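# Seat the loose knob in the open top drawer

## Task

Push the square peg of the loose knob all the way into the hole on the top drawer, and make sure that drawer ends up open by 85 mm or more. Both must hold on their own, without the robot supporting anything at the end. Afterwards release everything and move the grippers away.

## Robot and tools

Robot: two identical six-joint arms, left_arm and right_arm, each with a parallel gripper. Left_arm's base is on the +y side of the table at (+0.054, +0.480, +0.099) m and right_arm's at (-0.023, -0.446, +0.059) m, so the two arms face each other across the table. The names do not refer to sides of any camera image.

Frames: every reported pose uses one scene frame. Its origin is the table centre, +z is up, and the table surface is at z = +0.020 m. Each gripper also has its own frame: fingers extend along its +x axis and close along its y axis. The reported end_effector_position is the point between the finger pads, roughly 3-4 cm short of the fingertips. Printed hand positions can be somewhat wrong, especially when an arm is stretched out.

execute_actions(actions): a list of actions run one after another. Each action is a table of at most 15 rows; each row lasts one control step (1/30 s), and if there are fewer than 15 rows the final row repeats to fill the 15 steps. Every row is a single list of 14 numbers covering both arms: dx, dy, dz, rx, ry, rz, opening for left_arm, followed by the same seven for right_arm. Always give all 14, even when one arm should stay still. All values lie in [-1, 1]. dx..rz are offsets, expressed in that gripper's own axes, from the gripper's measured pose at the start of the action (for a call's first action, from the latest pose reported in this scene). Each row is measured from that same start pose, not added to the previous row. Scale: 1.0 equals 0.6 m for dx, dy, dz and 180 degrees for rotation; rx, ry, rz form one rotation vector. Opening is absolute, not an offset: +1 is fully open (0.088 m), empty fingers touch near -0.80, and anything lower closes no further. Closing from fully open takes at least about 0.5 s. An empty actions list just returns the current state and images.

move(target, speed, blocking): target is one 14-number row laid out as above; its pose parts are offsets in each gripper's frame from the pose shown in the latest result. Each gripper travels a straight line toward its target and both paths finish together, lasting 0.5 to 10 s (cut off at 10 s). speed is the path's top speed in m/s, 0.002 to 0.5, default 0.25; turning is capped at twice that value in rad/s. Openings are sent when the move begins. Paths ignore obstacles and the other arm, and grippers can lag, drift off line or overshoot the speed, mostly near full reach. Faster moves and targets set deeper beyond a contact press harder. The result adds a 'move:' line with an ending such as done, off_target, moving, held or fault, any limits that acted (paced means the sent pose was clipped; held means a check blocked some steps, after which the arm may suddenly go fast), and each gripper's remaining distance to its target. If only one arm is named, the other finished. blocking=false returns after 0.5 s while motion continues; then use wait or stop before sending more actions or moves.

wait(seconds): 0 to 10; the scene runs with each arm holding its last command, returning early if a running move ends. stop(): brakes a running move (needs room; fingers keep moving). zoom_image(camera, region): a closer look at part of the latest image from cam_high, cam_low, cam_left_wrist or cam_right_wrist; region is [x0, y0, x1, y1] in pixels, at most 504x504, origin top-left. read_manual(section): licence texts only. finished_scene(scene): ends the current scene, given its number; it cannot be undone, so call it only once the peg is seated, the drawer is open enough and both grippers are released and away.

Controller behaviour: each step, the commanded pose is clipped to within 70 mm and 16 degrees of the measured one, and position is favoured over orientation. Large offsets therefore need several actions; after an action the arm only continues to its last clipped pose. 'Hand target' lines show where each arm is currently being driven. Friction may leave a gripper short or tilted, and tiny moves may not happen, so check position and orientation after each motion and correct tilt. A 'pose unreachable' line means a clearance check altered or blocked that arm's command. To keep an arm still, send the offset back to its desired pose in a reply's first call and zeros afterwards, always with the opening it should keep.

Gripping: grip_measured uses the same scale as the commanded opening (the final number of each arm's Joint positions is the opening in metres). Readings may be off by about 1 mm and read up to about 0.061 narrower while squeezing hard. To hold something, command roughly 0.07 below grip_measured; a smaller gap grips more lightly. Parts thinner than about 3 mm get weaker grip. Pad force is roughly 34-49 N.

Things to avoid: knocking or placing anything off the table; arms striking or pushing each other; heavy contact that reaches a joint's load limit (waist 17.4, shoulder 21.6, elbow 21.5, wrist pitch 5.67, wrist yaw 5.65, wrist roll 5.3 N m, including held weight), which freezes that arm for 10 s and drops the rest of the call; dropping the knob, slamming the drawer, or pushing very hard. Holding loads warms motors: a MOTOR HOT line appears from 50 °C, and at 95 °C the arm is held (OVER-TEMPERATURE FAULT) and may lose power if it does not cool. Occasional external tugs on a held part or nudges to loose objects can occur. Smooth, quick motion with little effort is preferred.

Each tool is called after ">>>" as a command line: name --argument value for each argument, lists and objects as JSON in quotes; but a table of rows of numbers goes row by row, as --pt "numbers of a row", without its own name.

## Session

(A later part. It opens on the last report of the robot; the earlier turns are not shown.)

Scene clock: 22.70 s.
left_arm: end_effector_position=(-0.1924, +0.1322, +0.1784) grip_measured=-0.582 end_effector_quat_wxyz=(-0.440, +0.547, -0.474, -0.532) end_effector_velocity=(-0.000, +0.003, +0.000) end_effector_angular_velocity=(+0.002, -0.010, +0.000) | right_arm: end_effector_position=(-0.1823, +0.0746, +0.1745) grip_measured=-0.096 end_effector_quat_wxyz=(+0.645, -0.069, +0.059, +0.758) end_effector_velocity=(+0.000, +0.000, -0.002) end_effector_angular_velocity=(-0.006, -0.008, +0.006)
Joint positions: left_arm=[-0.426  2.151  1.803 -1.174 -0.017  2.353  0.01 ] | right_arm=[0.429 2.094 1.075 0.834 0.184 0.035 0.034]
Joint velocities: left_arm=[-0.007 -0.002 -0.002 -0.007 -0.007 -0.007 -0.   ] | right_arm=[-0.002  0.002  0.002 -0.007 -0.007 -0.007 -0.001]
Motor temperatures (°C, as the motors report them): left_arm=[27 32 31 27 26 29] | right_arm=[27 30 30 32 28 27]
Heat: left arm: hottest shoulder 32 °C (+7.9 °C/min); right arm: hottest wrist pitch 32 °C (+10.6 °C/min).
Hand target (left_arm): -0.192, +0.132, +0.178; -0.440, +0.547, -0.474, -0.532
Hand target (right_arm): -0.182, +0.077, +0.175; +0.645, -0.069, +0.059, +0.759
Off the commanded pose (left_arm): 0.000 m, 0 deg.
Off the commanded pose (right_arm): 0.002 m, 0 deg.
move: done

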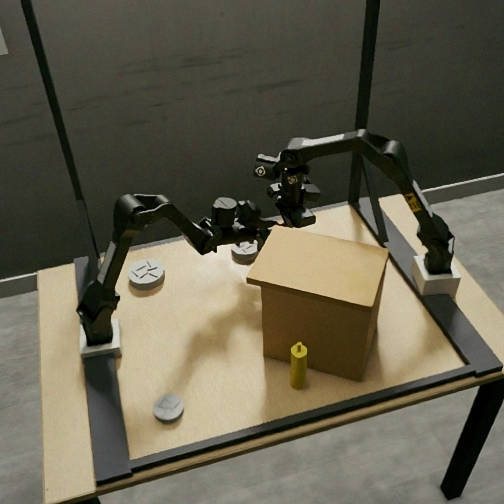

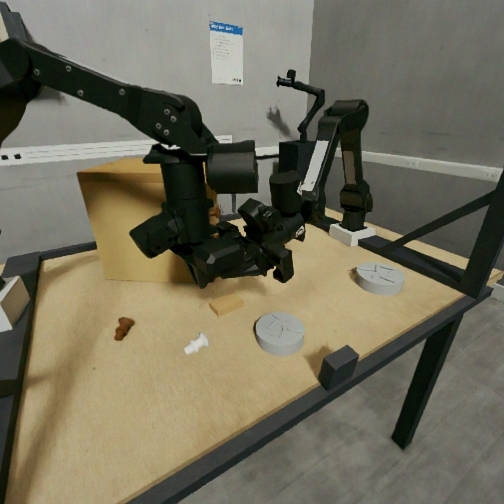

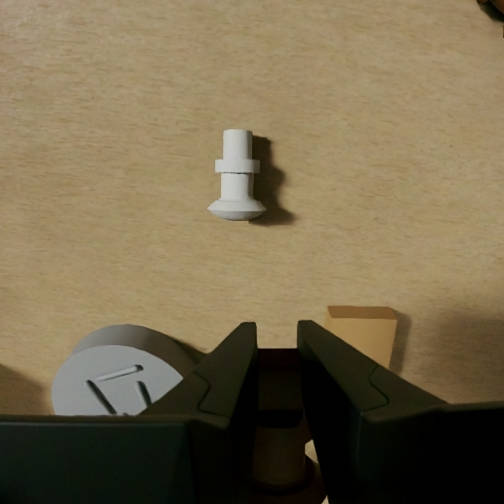

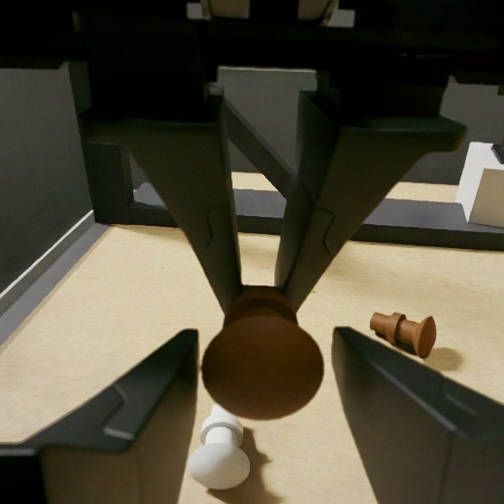

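>>> move --target '[0,0,0,0,0,0,-0.66,0.004,0.002,0.015,0,0,0,-0.1]' --speed 0.03

>>> move --target '[0,0,0,0,0,0,-0.66,0,0,0,0,0,0,-0.33]' --speed 0.03

Scene clock: 23.60 s.
left_arm: end_effector_position=(-0.1924, +0.1322, +0.1784) grip_measured=-0.582 end_effector_quat_wxyz=(-0.440, +0.547, -0.474, -0.532) end_effector_velocity=(-0.001, -0.001, +0.000) end_effector_angular_velocity=(-0.010, -0.002, -0.009) | right_arm: end_effector_position=(-0.1830, +0.0766, +0.1737) grip_measured=-0.098 end_effector_quat_wxyz=(+0.645, -0.077, +0.064, +0.758) end_effector_velocity=(+0.000, -0.000, +0.000) end_effector_angular_velocity=(-0.015, +0.018, +0.000)
Joint positions: left_arm=[-0.426  2.151  1.803 -1.174 -0.017  2.353  0.01 ] | right_arm=[0.429 2.094 1.091 0.8   0.184 0.035 0.034]
Joint velocities: left_arm=[-0.002 -0.002 -0.002  0.007 -0.007  0.007 -0.   ] | right_arm=[-0.002 -0.007  0.002 -0.022 -0.007  0.022 -0.001]
Motor temperatures (°C, as the motors report them): left_arm=[27 32 31 27 26 29] | right_arm=[27 30 30 32 28 27]
Heat: left arm: hottest shoulder 32 °C (+7.6 °C/min); right arm: hottest wrist pitch 32 °C (+10.2 °C/min).
Hand target (left_arm): -0.192, +0.132, +0.178; -0.440, +0.547, -0.474, -0.532
Hand target (right_arm): -0.184, +0.078, +0.183; +0.645, -0.069, +0.059, +0.758
Off the commanded pose (left_arm): 0.000 m, 0 deg.
Off the commanded pose (right_arm): 0.009 m, 1 deg.
move: off_target (right_arm)

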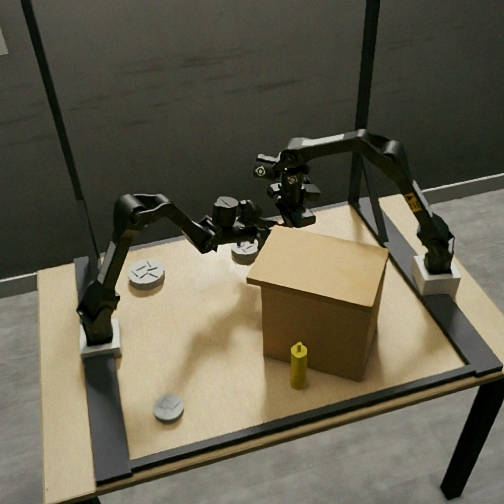

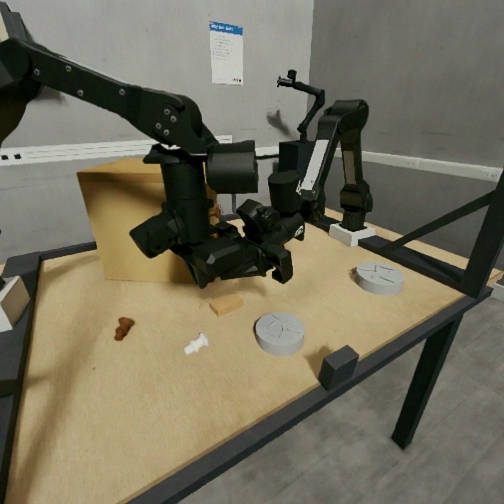

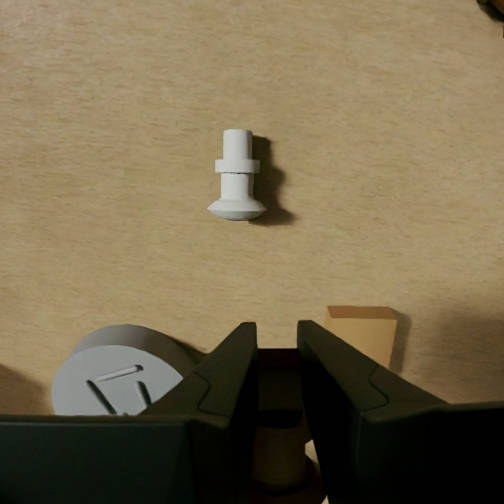

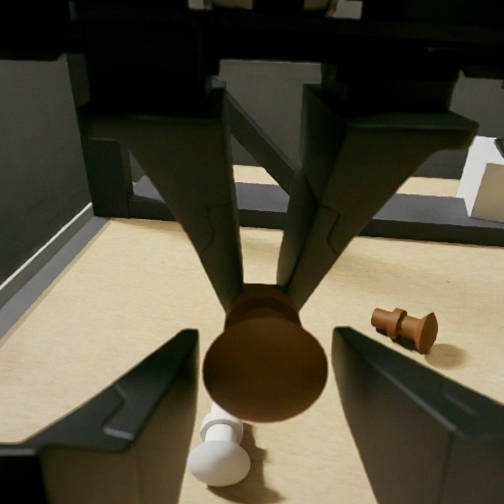

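Scene clock: 24.13 s.
left_arm: end_effector_position=(-0.1924, +0.1323, +0.1784) grip_measured=-0.582 end_effector_quat_wxyz=(-0.440, +0.547, -0.474, -0.532) end_effector_velocity=(-0.001, -0.001, +0.000) end_effector_angular_velocity=(-0.010, -0.001, +0.020) | right_arm: end_effector_position=(-0.1837, +0.0764, +0.1738) grip_measured=-0.309 end_effector_quat_wxyz=(+0.644, -0.076, +0.064, +0.758) end_effector_velocity=(+0.000, -0.000, +0.004) end_effector_angular_velocity=(+0.012, -0.002, +0.006)
Joint positions: left_arm=[-0.426  2.151  1.803 -1.174 -0.017  2.353  0.01 ] | right_arm=[0.43  2.094 1.091 0.8   0.183 0.035 0.024]
Joint velocities: left_arm=[-0.002 -0.002 -0.002  0.007 -0.007 -0.022 -0.   ] | right_arm=[-0.002 -0.007 -0.002  0.007 -0.007 -0.007 -0.   ]
Motor temperatures (°C, as the motors report them): left_arm=[27 33 31 27 26 29] | right_arm=[27 30 30 32 28 27]
Heat: left arm: hottest shoulder 33 °C (+9.9 °C/min); right arm: hottest wrist pitch 32 °C (+9.9 °C/min).
Hand target (left_arm): -0.192, +0.132, +0.178; -0.440, +0.547, -0.474, -0.532
Hand target (right_arm): -0.183, +0.077, +0.174; +0.645, -0.076, +0.064, +0.758
Off the commanded pose (left_arm): 0.000 m, 0 deg.
Off the commanded pose (right_arm): 0.001 m, 0 deg.
move: done

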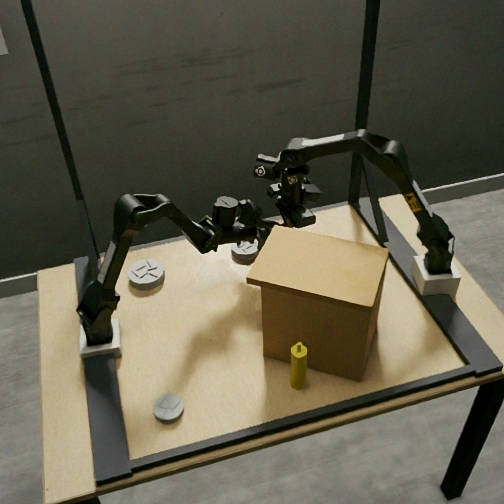

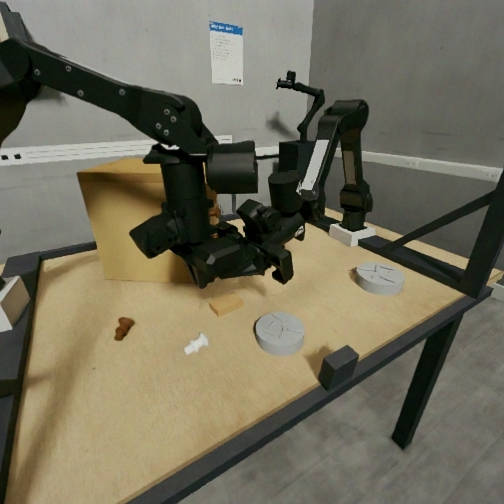

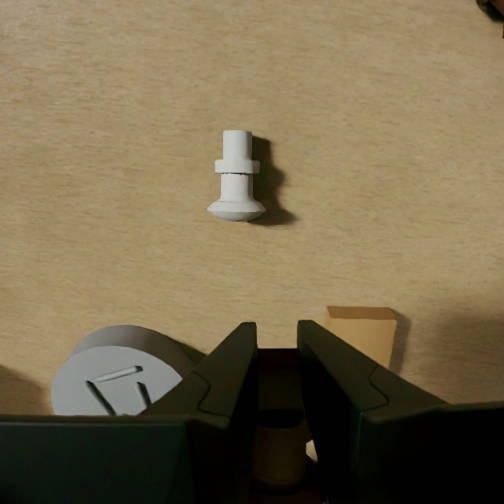

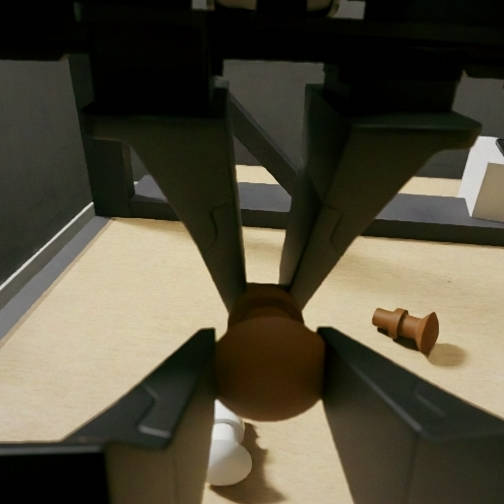

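>>> zoom_image --camera "cam_right_wrist" --region '[170, 270, 370, 450]'

Region (170, 270, 370, 450) of cam_right_wrist's 504x504 image, scaled by 2.520, with more detail than that image has; it fills the top 454 rows of this view, and the rest is white.

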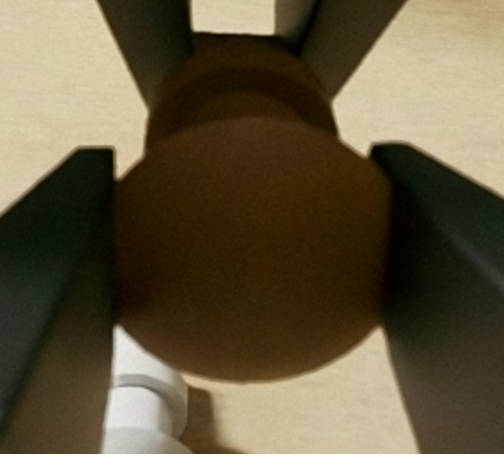

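>>> move --target '[0,0,0,0,0,0,-0.66,0,0,0,0,0,0,-0.42]'

>>> move --target '[0,0,0,0,0,0,-0.4,0,0,0,0,0,0,-0.42]'

Scene clock: 25.17 s.
left_arm: end_effector_position=(-0.1924, +0.1323, +0.1784) grip_measured=-0.582 end_effector_quat_wxyz=(-0.440, +0.547, -0.474, -0.532) end_effector_velocity=(-0.002, +0.000, -0.002) end_effector_angular_velocity=(+0.003, +0.008, +0.019) | right_arm: end_effector_position=(-0.1837, +0.0764, +0.1738) grip_measured=-0.309 end_effector_quat_wxyz=(+0.644, -0.076, +0.064, +0.758) end_effector_velocity=(+0.001, -0.001, -0.004) end_effector_angular_velocity=(-0.019, -0.025, +0.019)
Joint positions: left_arm=[-0.426  2.151  1.803 -1.174 -0.017  2.353  0.01 ] | right_arm=[0.43  2.094 1.091 0.8   0.183 0.035 0.024]
Joint velocities: left_arm=[-0.002  0.002 -0.002  0.007  0.007 -0.022 -0.   ] | right_arm=[-0.007 -0.002 -0.002 -0.022 -0.022 -0.022 -0.   ]
Motor temperatures (°C, as the motors report them): left_arm=[27 33 31 27 26 29] | right_arm=[27 31 30 32 28 27]
Heat: left arm: hottest shoulder 33 °C (+9.5 °C/min); right arm: hottest wrist pitch 32 °C (+9.5 °C/min).
Hand target (left_arm): -0.192, +0.132, +0.178; -0.440, +0.547, -0.474, -0.532
Hand target (right_arm): -0.184, +0.076, +0.174; +0.644, -0.076, +0.064, +0.758
Off the commanded pose (left_arm): 0.000 m, 0 deg.
Off the commanded pose (right_arm): 0.000 m, 0 deg.
move: done

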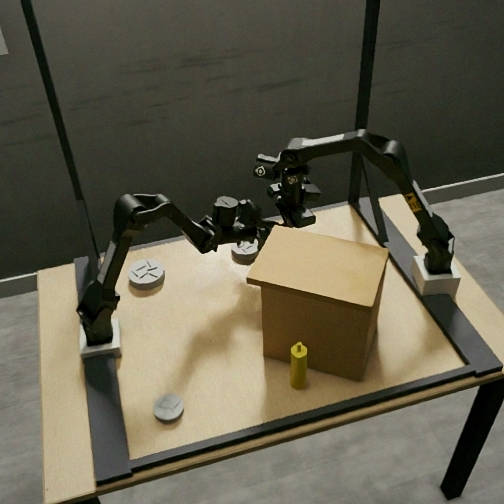

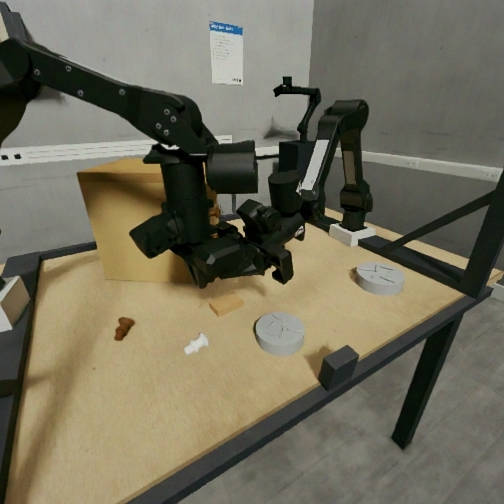

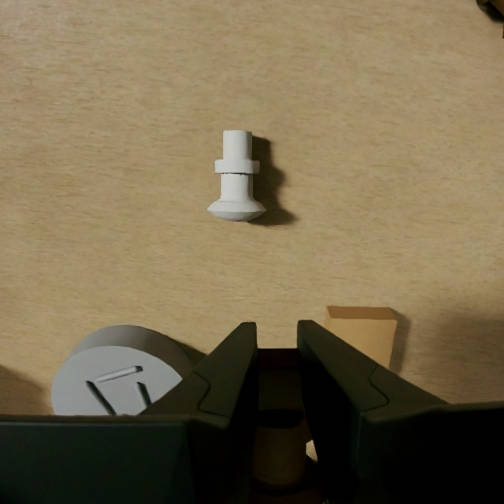

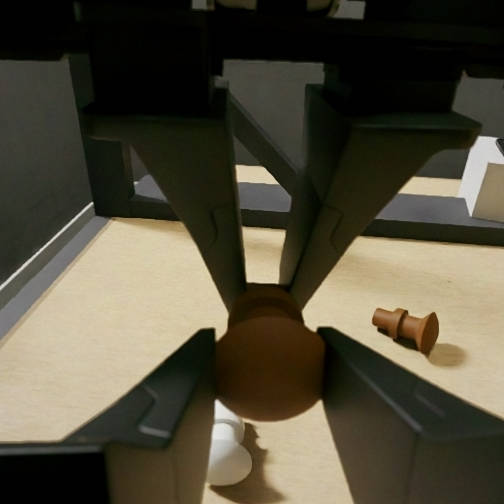

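Scene clock: 25.80 s.
left_arm: end_effector_position=(-0.1924, +0.1323, +0.1784) grip_measured=-0.406 end_effector_quat_wxyz=(-0.440, +0.547, -0.474, -0.532) end_effector_velocity=(+0.004, +0.001, -0.001) end_effector_angular_velocity=(+0.006, -0.012, +0.025) | right_arm: end_effector_position=(-0.1837, +0.0764, +0.1738) grip_measured=-0.309 end_effector_quat_wxyz=(+0.644, -0.076, +0.064, +0.758) end_effector_velocity=(+0.003, -0.000, -0.001) end_effector_angular_velocity=(-0.003, -0.025, -0.005)
Joint positions: left_arm=[-0.426  2.151  1.803 -1.174 -0.017  2.353  0.019] | right_arm=[0.43  2.094 1.091 0.8   0.183 0.035 0.024]
Joint velocities: left_arm=[ 0.002 -0.002 -0.007 -0.007 -0.007 -0.022  0.001] | right_arm=[-0.002 -0.002 -0.002 -0.007  0.007 -0.022 -0.   ]
Motor temperatures (°C, as the motors report them): left_arm=[27 33 31 27 26 29] | right_arm=[27 31 30 32 28 27]
Heat: left arm: hottest shoulder 33 °C (+9.3 °C/min); right arm: hottest wrist pitch 32 °C (+9.3 °C/min).
Hand target (left_arm): -0.192, +0.132, +0.178; -0.440, +0.547, -0.474, -0.532
Hand target (right_arm): -0.184, +0.076, +0.174; +0.644, -0.076, +0.064, +0.758
Off the commanded pose (left_arm): 0.000 m, 0 deg.
Off the commanded pose (right_arm): 0.000 m, 0 deg.
move: done

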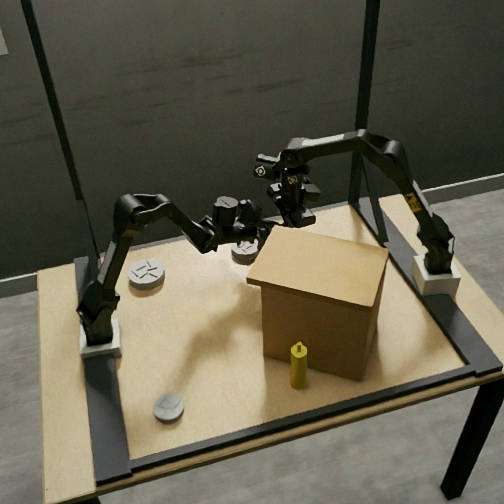

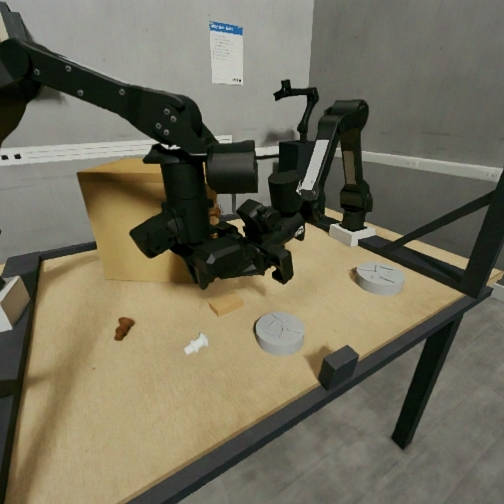

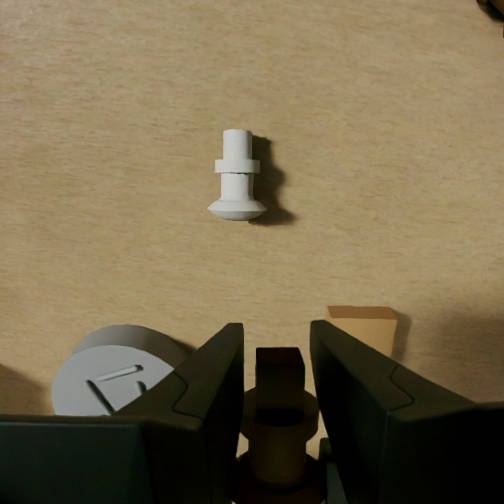

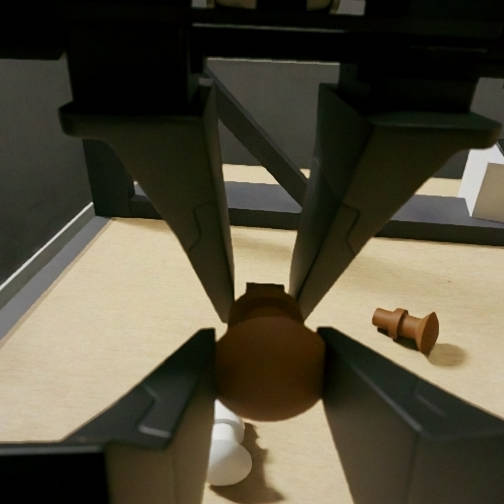

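>>> move --target '[-0.15,0,0.2,0,0,0,-0.4,-0.22,0,0,0,-0.06,0,-0.42]' --speed 0.15

Scene clock: 27.60 s.
left_arm: end_effector_position=(-0.2116, +0.2525, +0.2594) grip_measured=-0.403 end_effector_quat_wxyz=(-0.441, +0.546, -0.473, -0.532) end_effector_velocity=(+0.003, +0.005, +0.000) end_effector_angular_velocity=(+0.009, -0.021, +0.015) | right_arm: end_effector_position=(-0.1640, -0.0491, +0.1965) grip_measured=-0.309 end_effector_quat_wxyz=(+0.647, -0.007, +0.006, +0.762) end_effector_velocity=(-0.001, -0.003, -0.001) end_effector_angular_velocity=(-0.006, -0.010, +0.010)
Joint positions: left_arm=[-0.678  1.837  1.677 -1.37  -0.027  2.102  0.019] | right_arm=[0.521 1.806 0.513 1.273 0.278 0.004 0.024]
Joint velocities: left_arm=[-0.007 -0.002 -0.002 -0.022 -0.007 -0.022 -0.   ] | right_arm=[ 0.002 -0.012 -0.012 -0.007 -0.007 -0.007 -0.   ]
Motor temperatures (°C, as the motors report them): left_arm=[27 34 31 27 26 29] | right_arm=[27 32 30 32 28 27]
Heat: left arm: hottest shoulder 34 °C (+10.9 °C/min); right arm: hottest shoulder 32 °C (+8.7 °C/min).
Hand target (left_arm): -0.210, +0.255, +0.263; -0.439, +0.548, -0.474, -0.531
Hand target (right_arm): -0.164, -0.051, +0.199; +0.647, -0.005, +0.002, +0.762
Off the commanded pose (left_arm): 0.004 m, 0 deg.
Off the commanded pose (right_arm): 0.004 m, 0 deg.
move: done

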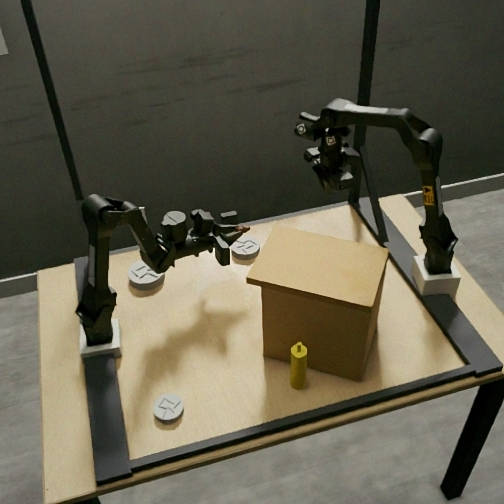

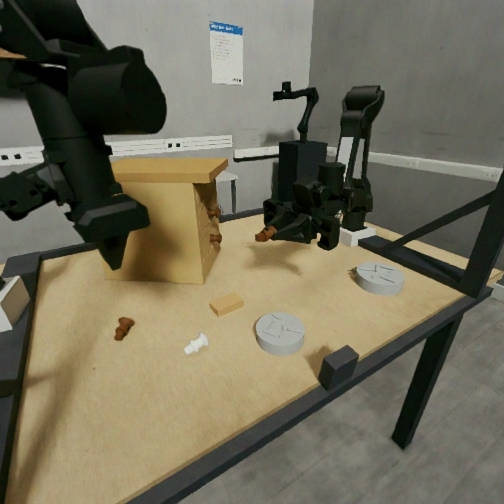

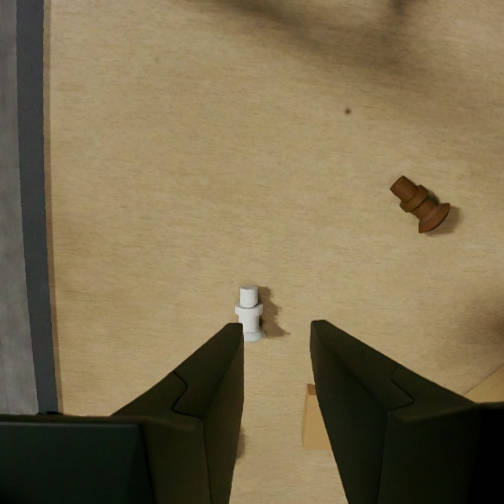

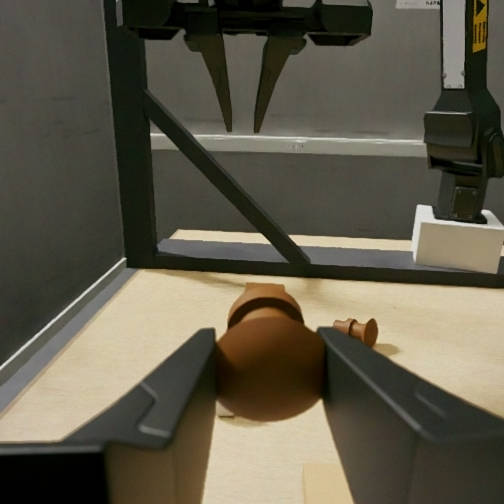

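>>> move --target '[0,0,0,0,0,0,-0.4,-0.032,-0.238,0.09,0,-0.005,-0.246,-0.42]' --speed 0.2

>>> zoom_image --camera "cam_low" --region '[185, 145, 305, 255]'

Scene clock: 30.30 s.
left_arm: end_effector_position=(-0.2115, +0.2527, +0.2596) grip_measured=-0.403 end_effector_quat_wxyz=(-0.441, +0.546, -0.473, -0.532) end_effector_velocity=(+0.001, -0.003, +0.000) end_effector_angular_velocity=(-0.022, -0.009, -0.009) | right_arm: end_effector_position=(-0.0212, -0.0451, +0.2447) grip_measured=-0.309 end_effector_quat_wxyz=(+0.885, -0.009, +0.001, +0.465) end_effector_velocity=(+0.004, +0.000, +0.002) end_effector_angular_velocity=(+0.007, +0.007, -0.015)
Joint positions: left_arm=[-0.678  1.837  1.677 -1.371 -0.027  2.101  0.019] | right_arm=[ 0.374  1.658  0.631  1.011  0.897 -0.004  0.024]
Joint velocities: left_arm=[-0.002 -0.002 -0.002  0.007 -0.022  0.007 -0.   ] | right_arm=[-0.007 -0.002  0.007 -0.007  0.007  0.007  0.   ]
Motor temperatures (°C, as the motors report them): left_arm=[27 35 31 27 26 29] | right_arm=[27 32 30 32 28 27]
Heat: left arm: hottest shoulder 35 °C (+11.9 °C/min); right arm: hottest shoulder 32 °C (+7.9 °C/min).
Hand target (left_arm): -0.211, +0.252, +0.259; -0.441, +0.546, -0.473, -0.532
Hand target (right_arm): -0.020, -0.045, +0.251; +0.887, -0.004, -0.002, +0.462
Off the commanded pose (left_arm): 0.000 m, 0 deg.
Off the commanded pose (right_arm): 0.006 m, 1 deg.
move: done

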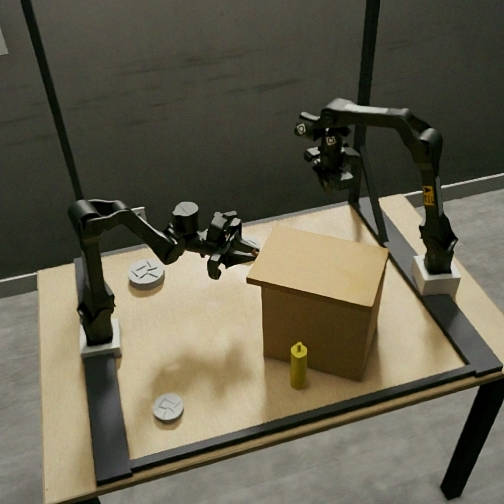

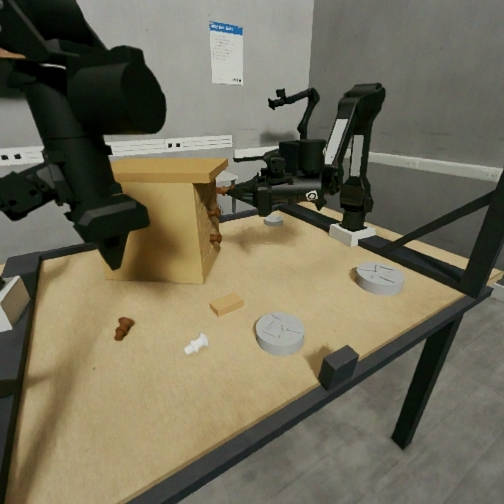

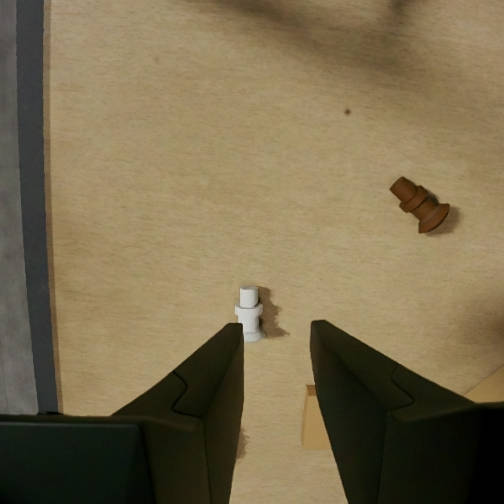

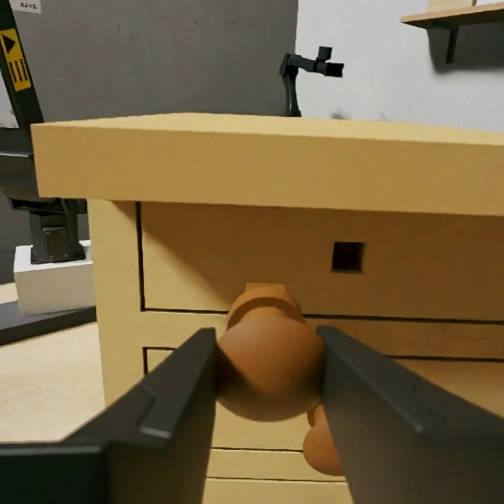

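Region (185, 145, 305, 255) of cam_low's 504x504 image, scaled by 4.200, with more detail than that image has; it fills the top 462 rows of this view, and the rest is white.

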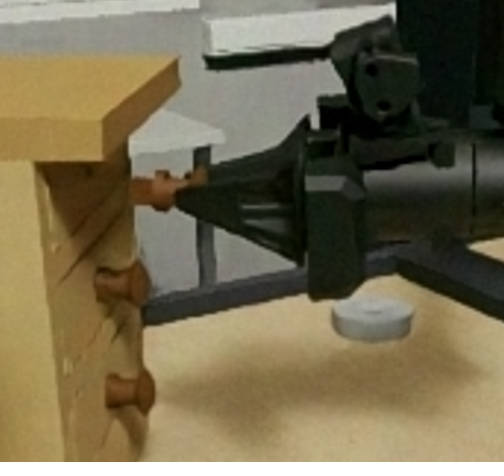

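>>> zoom_image --camera "cam_right_wrist" --region '[210, 210, 390, 350]'

Region (210, 210, 390, 350) of cam_right_wrist's 504x504 image, scaled by 2.800, with more detail than that image has.

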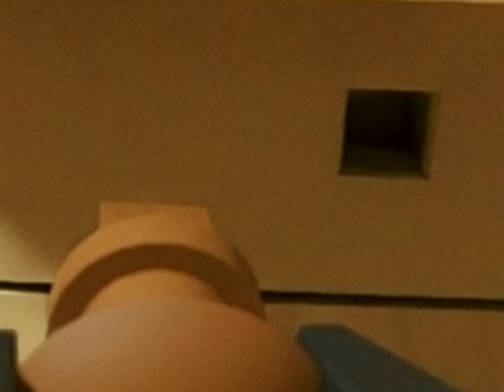

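>>> move --target '[0,0,0,0,0,0,-0.4,0.033,-0.058,0.016,0.004,-0.004,0,-0.42]' --speed 0.06

>>> zoom_image --camera "cam_right_wrist" --region '[190, 210, 370, 350]'

>>> zoom_image --camera "cam_low" --region '[185, 145, 305, 255]'

Scene clock: 33.87 s.
left_arm: end_effector_position=(-0.2115, +0.2527, +0.2596) grip_measured=-0.403 end_effector_quat_wxyz=(-0.441, +0.546, -0.473, -0.532) end_effector_velocity=(+0.007, +0.001, -0.003) end_effector_angular_velocity=(+0.004, -0.038, +0.011) | right_arm: end_effector_position=(+0.0171, -0.0468, +0.2538) grip_measured=-0.309 end_effector_quat_wxyz=(+0.885, +0.000, -0.001, +0.465) end_effector_velocity=(+0.001, +0.001, -0.001) end_effector_angular_velocity=(-0.011, -0.007, +0.024)
Joint positions: left_arm=[-0.678  1.837  1.677 -1.371 -0.027  2.101  0.019] | right_arm=[ 0.244  1.601  0.602  1.003  0.767 -0.004  0.024]
Joint velocities: left_arm=[ 0.002  0.002 -0.007 -0.022 -0.022 -0.007  0.   ] | right_arm=[-0.012 -0.007 -0.007 -0.007 -0.037 -0.007 -0.   ]
Motor temperatures (°C, as the motors report them): left_arm=[27 36 31 27 26 29] | right_arm=[27 33 31 32 28 27]
Heat: left arm: hottest shoulder 36 °C (+12.4 °C/min); right arm: hottest shoulder 33 °C (+8.9 °C/min).
Hand target (left_arm): -0.211, +0.253, +0.260; -0.441, +0.546, -0.473, -0.532
Hand target (right_arm): +0.019, -0.049, +0.255; +0.885, -0.001, -0.002, +0.465
Off the commanded pose (left_arm): 0.000 m, 0 deg.
Off the commanded pose (right_arm): 0.002 m, 0 deg.
move: done

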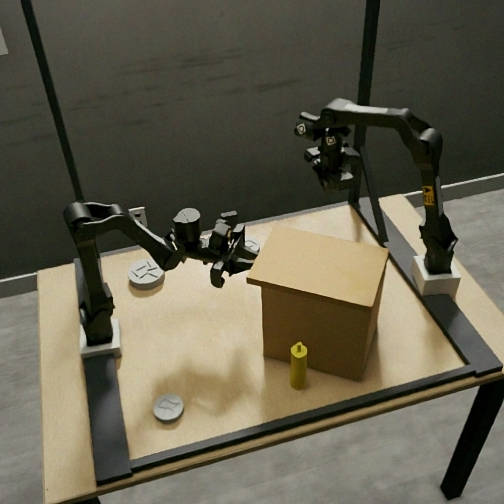

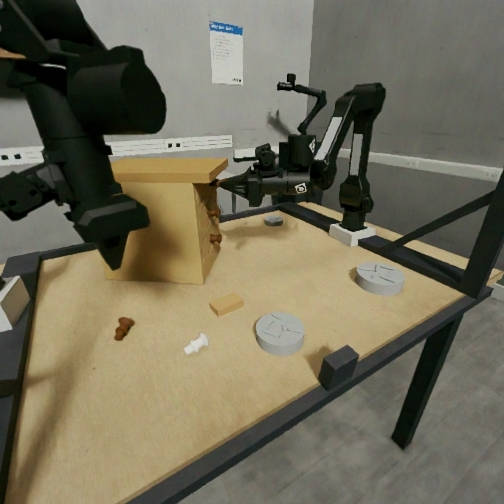

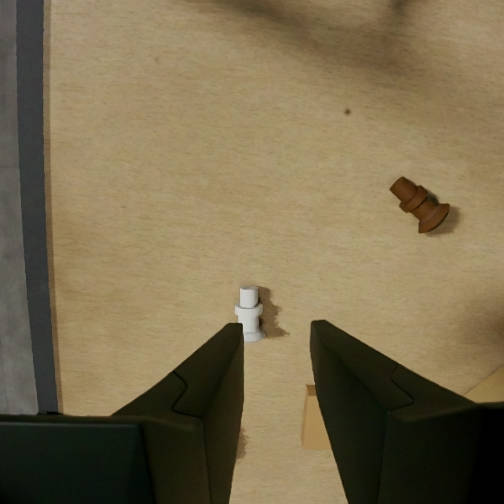

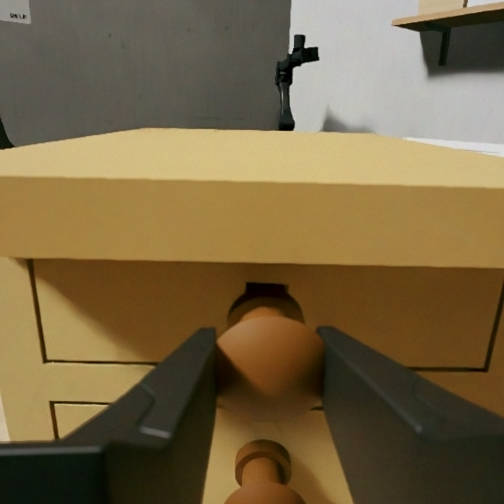

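Region (190, 210, 370, 350) of cam_right_wrist's 504x504 image, scaled by 2.800, with more detail than that image has.

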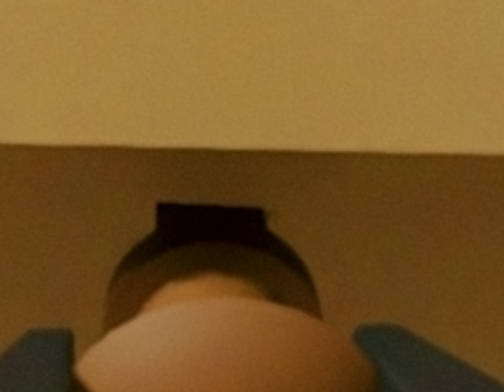

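Region (185, 145, 305, 255) of cam_low's 504x504 image, scaled by 4.200, with more detail than that image has; it fills the top 462 rows of this view, and the rest is white.

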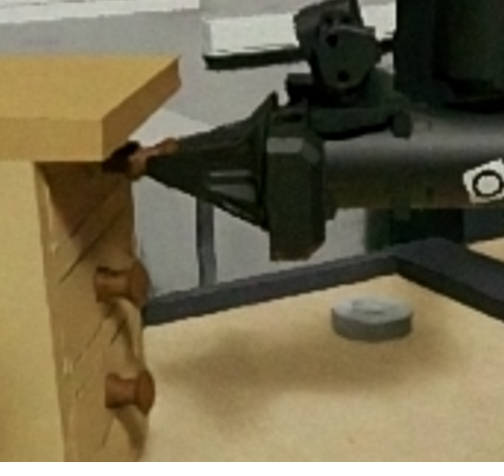

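>>> move --target '[0,0,0,0,0,0,-0.4,0,-0.006,-0.014,-0.006,0,0,-0.42]' --speed 0.03

>>> zoom_image --camera "cam_right_wrist" --region '[190, 210, 370, 350]'

Scene clock: 34.77 s.
left_arm: end_effector_position=(-0.2115, +0.2527, +0.2596) grip_measured=-0.403 end_effector_quat_wxyz=(-0.441, +0.546, -0.473, -0.532) end_effector_velocity=(-0.001, +0.004, +0.000) end_effector_angular_velocity=(+0.010, -0.001, -0.000) | right_arm: end_effector_position=(+0.0193, -0.0483, +0.2499) grip_measured=-0.309 end_effector_quat_wxyz=(+0.885, -0.001, -0.006, +0.465) end_effector_velocity=(-0.002, +0.001, -0.004) end_effector_angular_velocity=(-0.011, -0.007, +0.019)
Joint positions: left_arm=[-0.678  1.837  1.677 -1.371 -0.027  2.101  0.019] | right_arm=[ 0.238  1.614  0.585  1.042  0.762 -0.017  0.024]
Joint velocities: left_arm=[-0.007 -0.002 -0.002 -0.007  0.007 -0.007 -0.   ] | right_arm=[-0.002  0.007 -0.007  0.007 -0.022 -0.007 -0.   ]
Motor temperatures (°C, as the motors report them): left_arm=[27 36 31 27 26 29] | right_arm=[27 33 31 33 28 27]
Heat: left arm: hottest shoulder 36 °C (+12.1 °C/min); right arm: hottest shoulder 33 °C (+8.6 °C/min).
Hand target (left_arm): -0.211, +0.253, +0.260; -0.441, +0.546, -0.473, -0.532
Hand target (right_arm): +0.020, -0.049, +0.245; +0.885, -0.008, -0.006, +0.465
Off the commanded pose (left_arm): 0.000 m, 0 deg.
Off the commanded pose (right_arm): 0.005 m, 1 deg.
move: done

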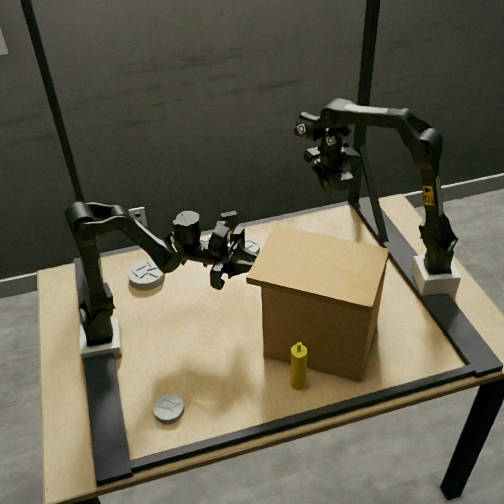

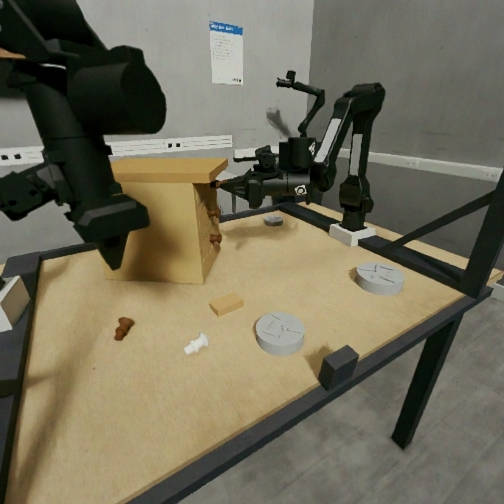

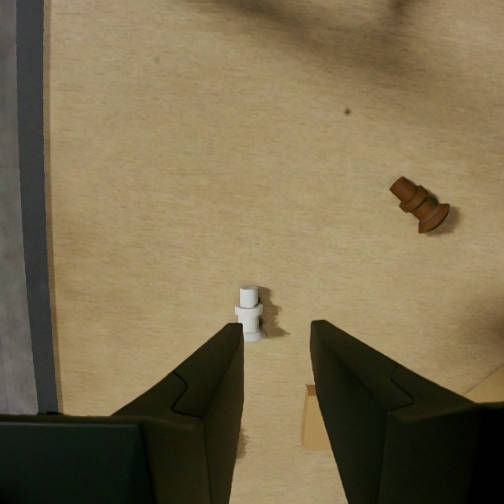

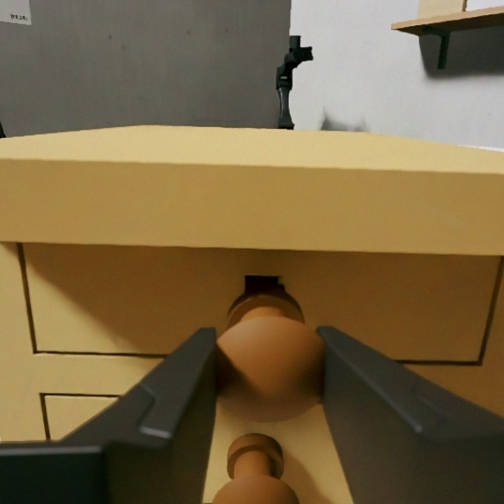

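Region (190, 210, 370, 350) of cam_right_wrist's 504x504 image, scaled by 2.800, with more detail than that image has.

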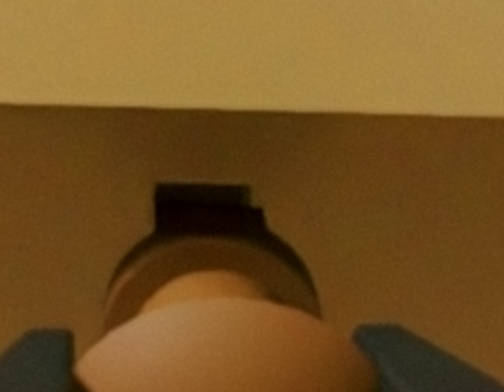

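>>> move --target '[0,0,0,0,0,0,-0.4,0.017,0.0,-0.013,-0.006,0.003,0,-0.42]' --speed 0.03

>>> zoom_image --camera "cam_right_wrist" --region '[190, 210, 370, 350]'

>>> zoom_image --camera "cam_low" --region '[190, 160, 260, 225]'

Scene clock: 35.73 s.
left_arm: end_effector_position=(-0.2115, +0.2527, +0.2596) grip_measured=-0.403 end_effector_quat_wxyz=(-0.441, +0.546, -0.473, -0.532) end_effector_velocity=(+0.003, -0.000, +0.000) end_effector_angular_velocity=(-0.012, -0.020, -0.009) | right_arm: end_effector_position=(+0.0246, -0.0426, +0.2412) grip_measured=-0.309 end_effector_quat_wxyz=(+0.885, -0.012, -0.004, +0.465) end_effector_velocity=(-0.002, +0.003, -0.003) end_effector_angular_velocity=(-0.033, -0.032, +0.020)
Joint positions: left_arm=[-0.678  1.837  1.677 -1.371 -0.027  2.101  0.019] | right_arm=[ 0.216  1.652  0.595  1.051  0.74  -0.022  0.024]
Joint velocities: left_arm=[-0.002 -0.002 -0.002 -0.007 -0.022  0.007 -0.   ] | right_arm=[-0.002  0.007  0.002 -0.007 -0.022 -0.037 -0.   ]
Motor temperatures (°C, as the motors report them): left_arm=[27 36 31 27 26 29] | right_arm=[27 33 31 33 28 27]
Heat: left arm: hottest shoulder 36 °C (+11.8 °C/min); right arm: hottest shoulder 33 °C (+8.4 °C/min).
Hand target (left_arm): -0.211, +0.253, +0.260; -0.441, +0.546, -0.473, -0.532
Hand target (right_arm): +0.025, -0.040, +0.242; +0.885, -0.012, -0.006, +0.465
Off the commanded pose (left_arm): 0.000 m, 0 deg.
Off the commanded pose (right_arm): 0.003 m, 0 deg.
move: done

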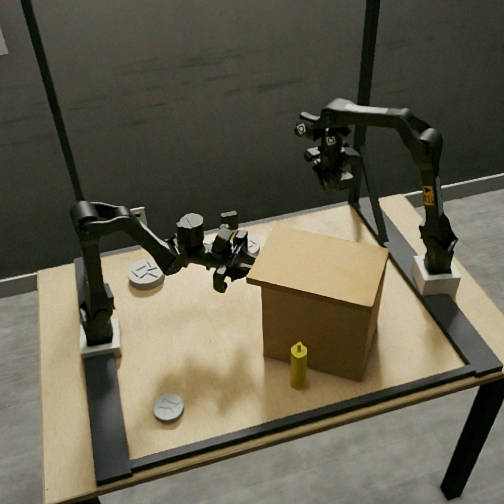

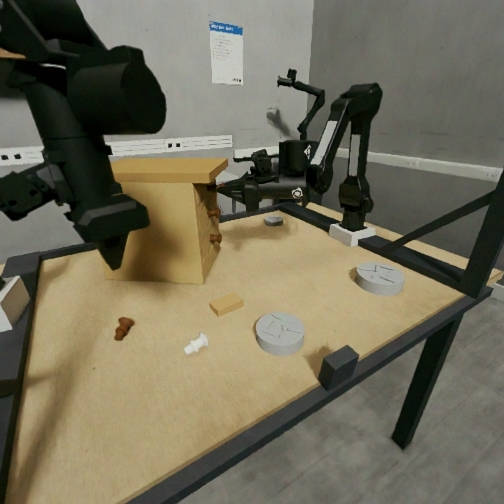

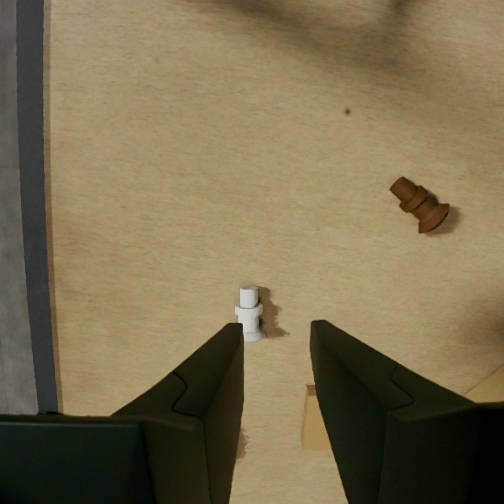

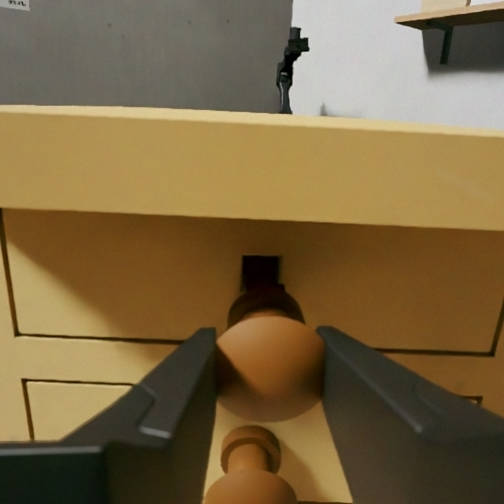

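Region (190, 210, 370, 350) of cam_right_wrist's 504x504 image, scaled by 2.800, with more detail than that image has.

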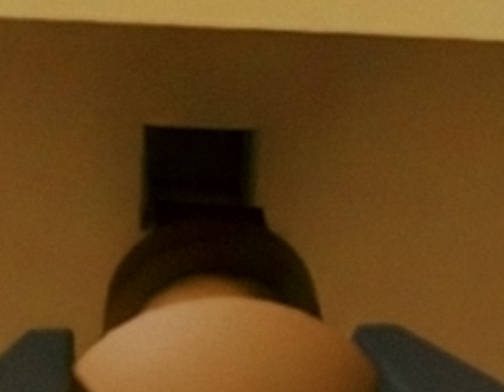

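Region (190, 160, 260, 225) of cam_low's 504x504 image, scaled by 7.200, with more detail than that image has; it fills the top 468 rows of this view, and the rest is white.

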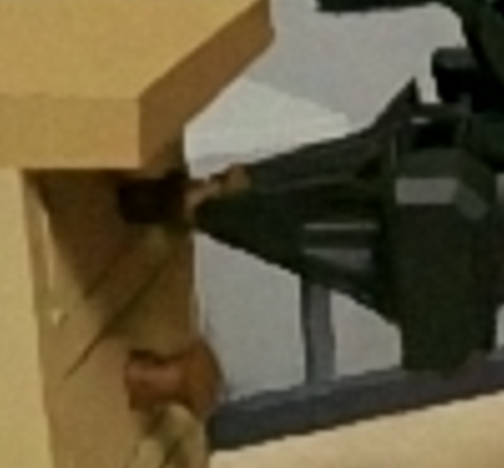

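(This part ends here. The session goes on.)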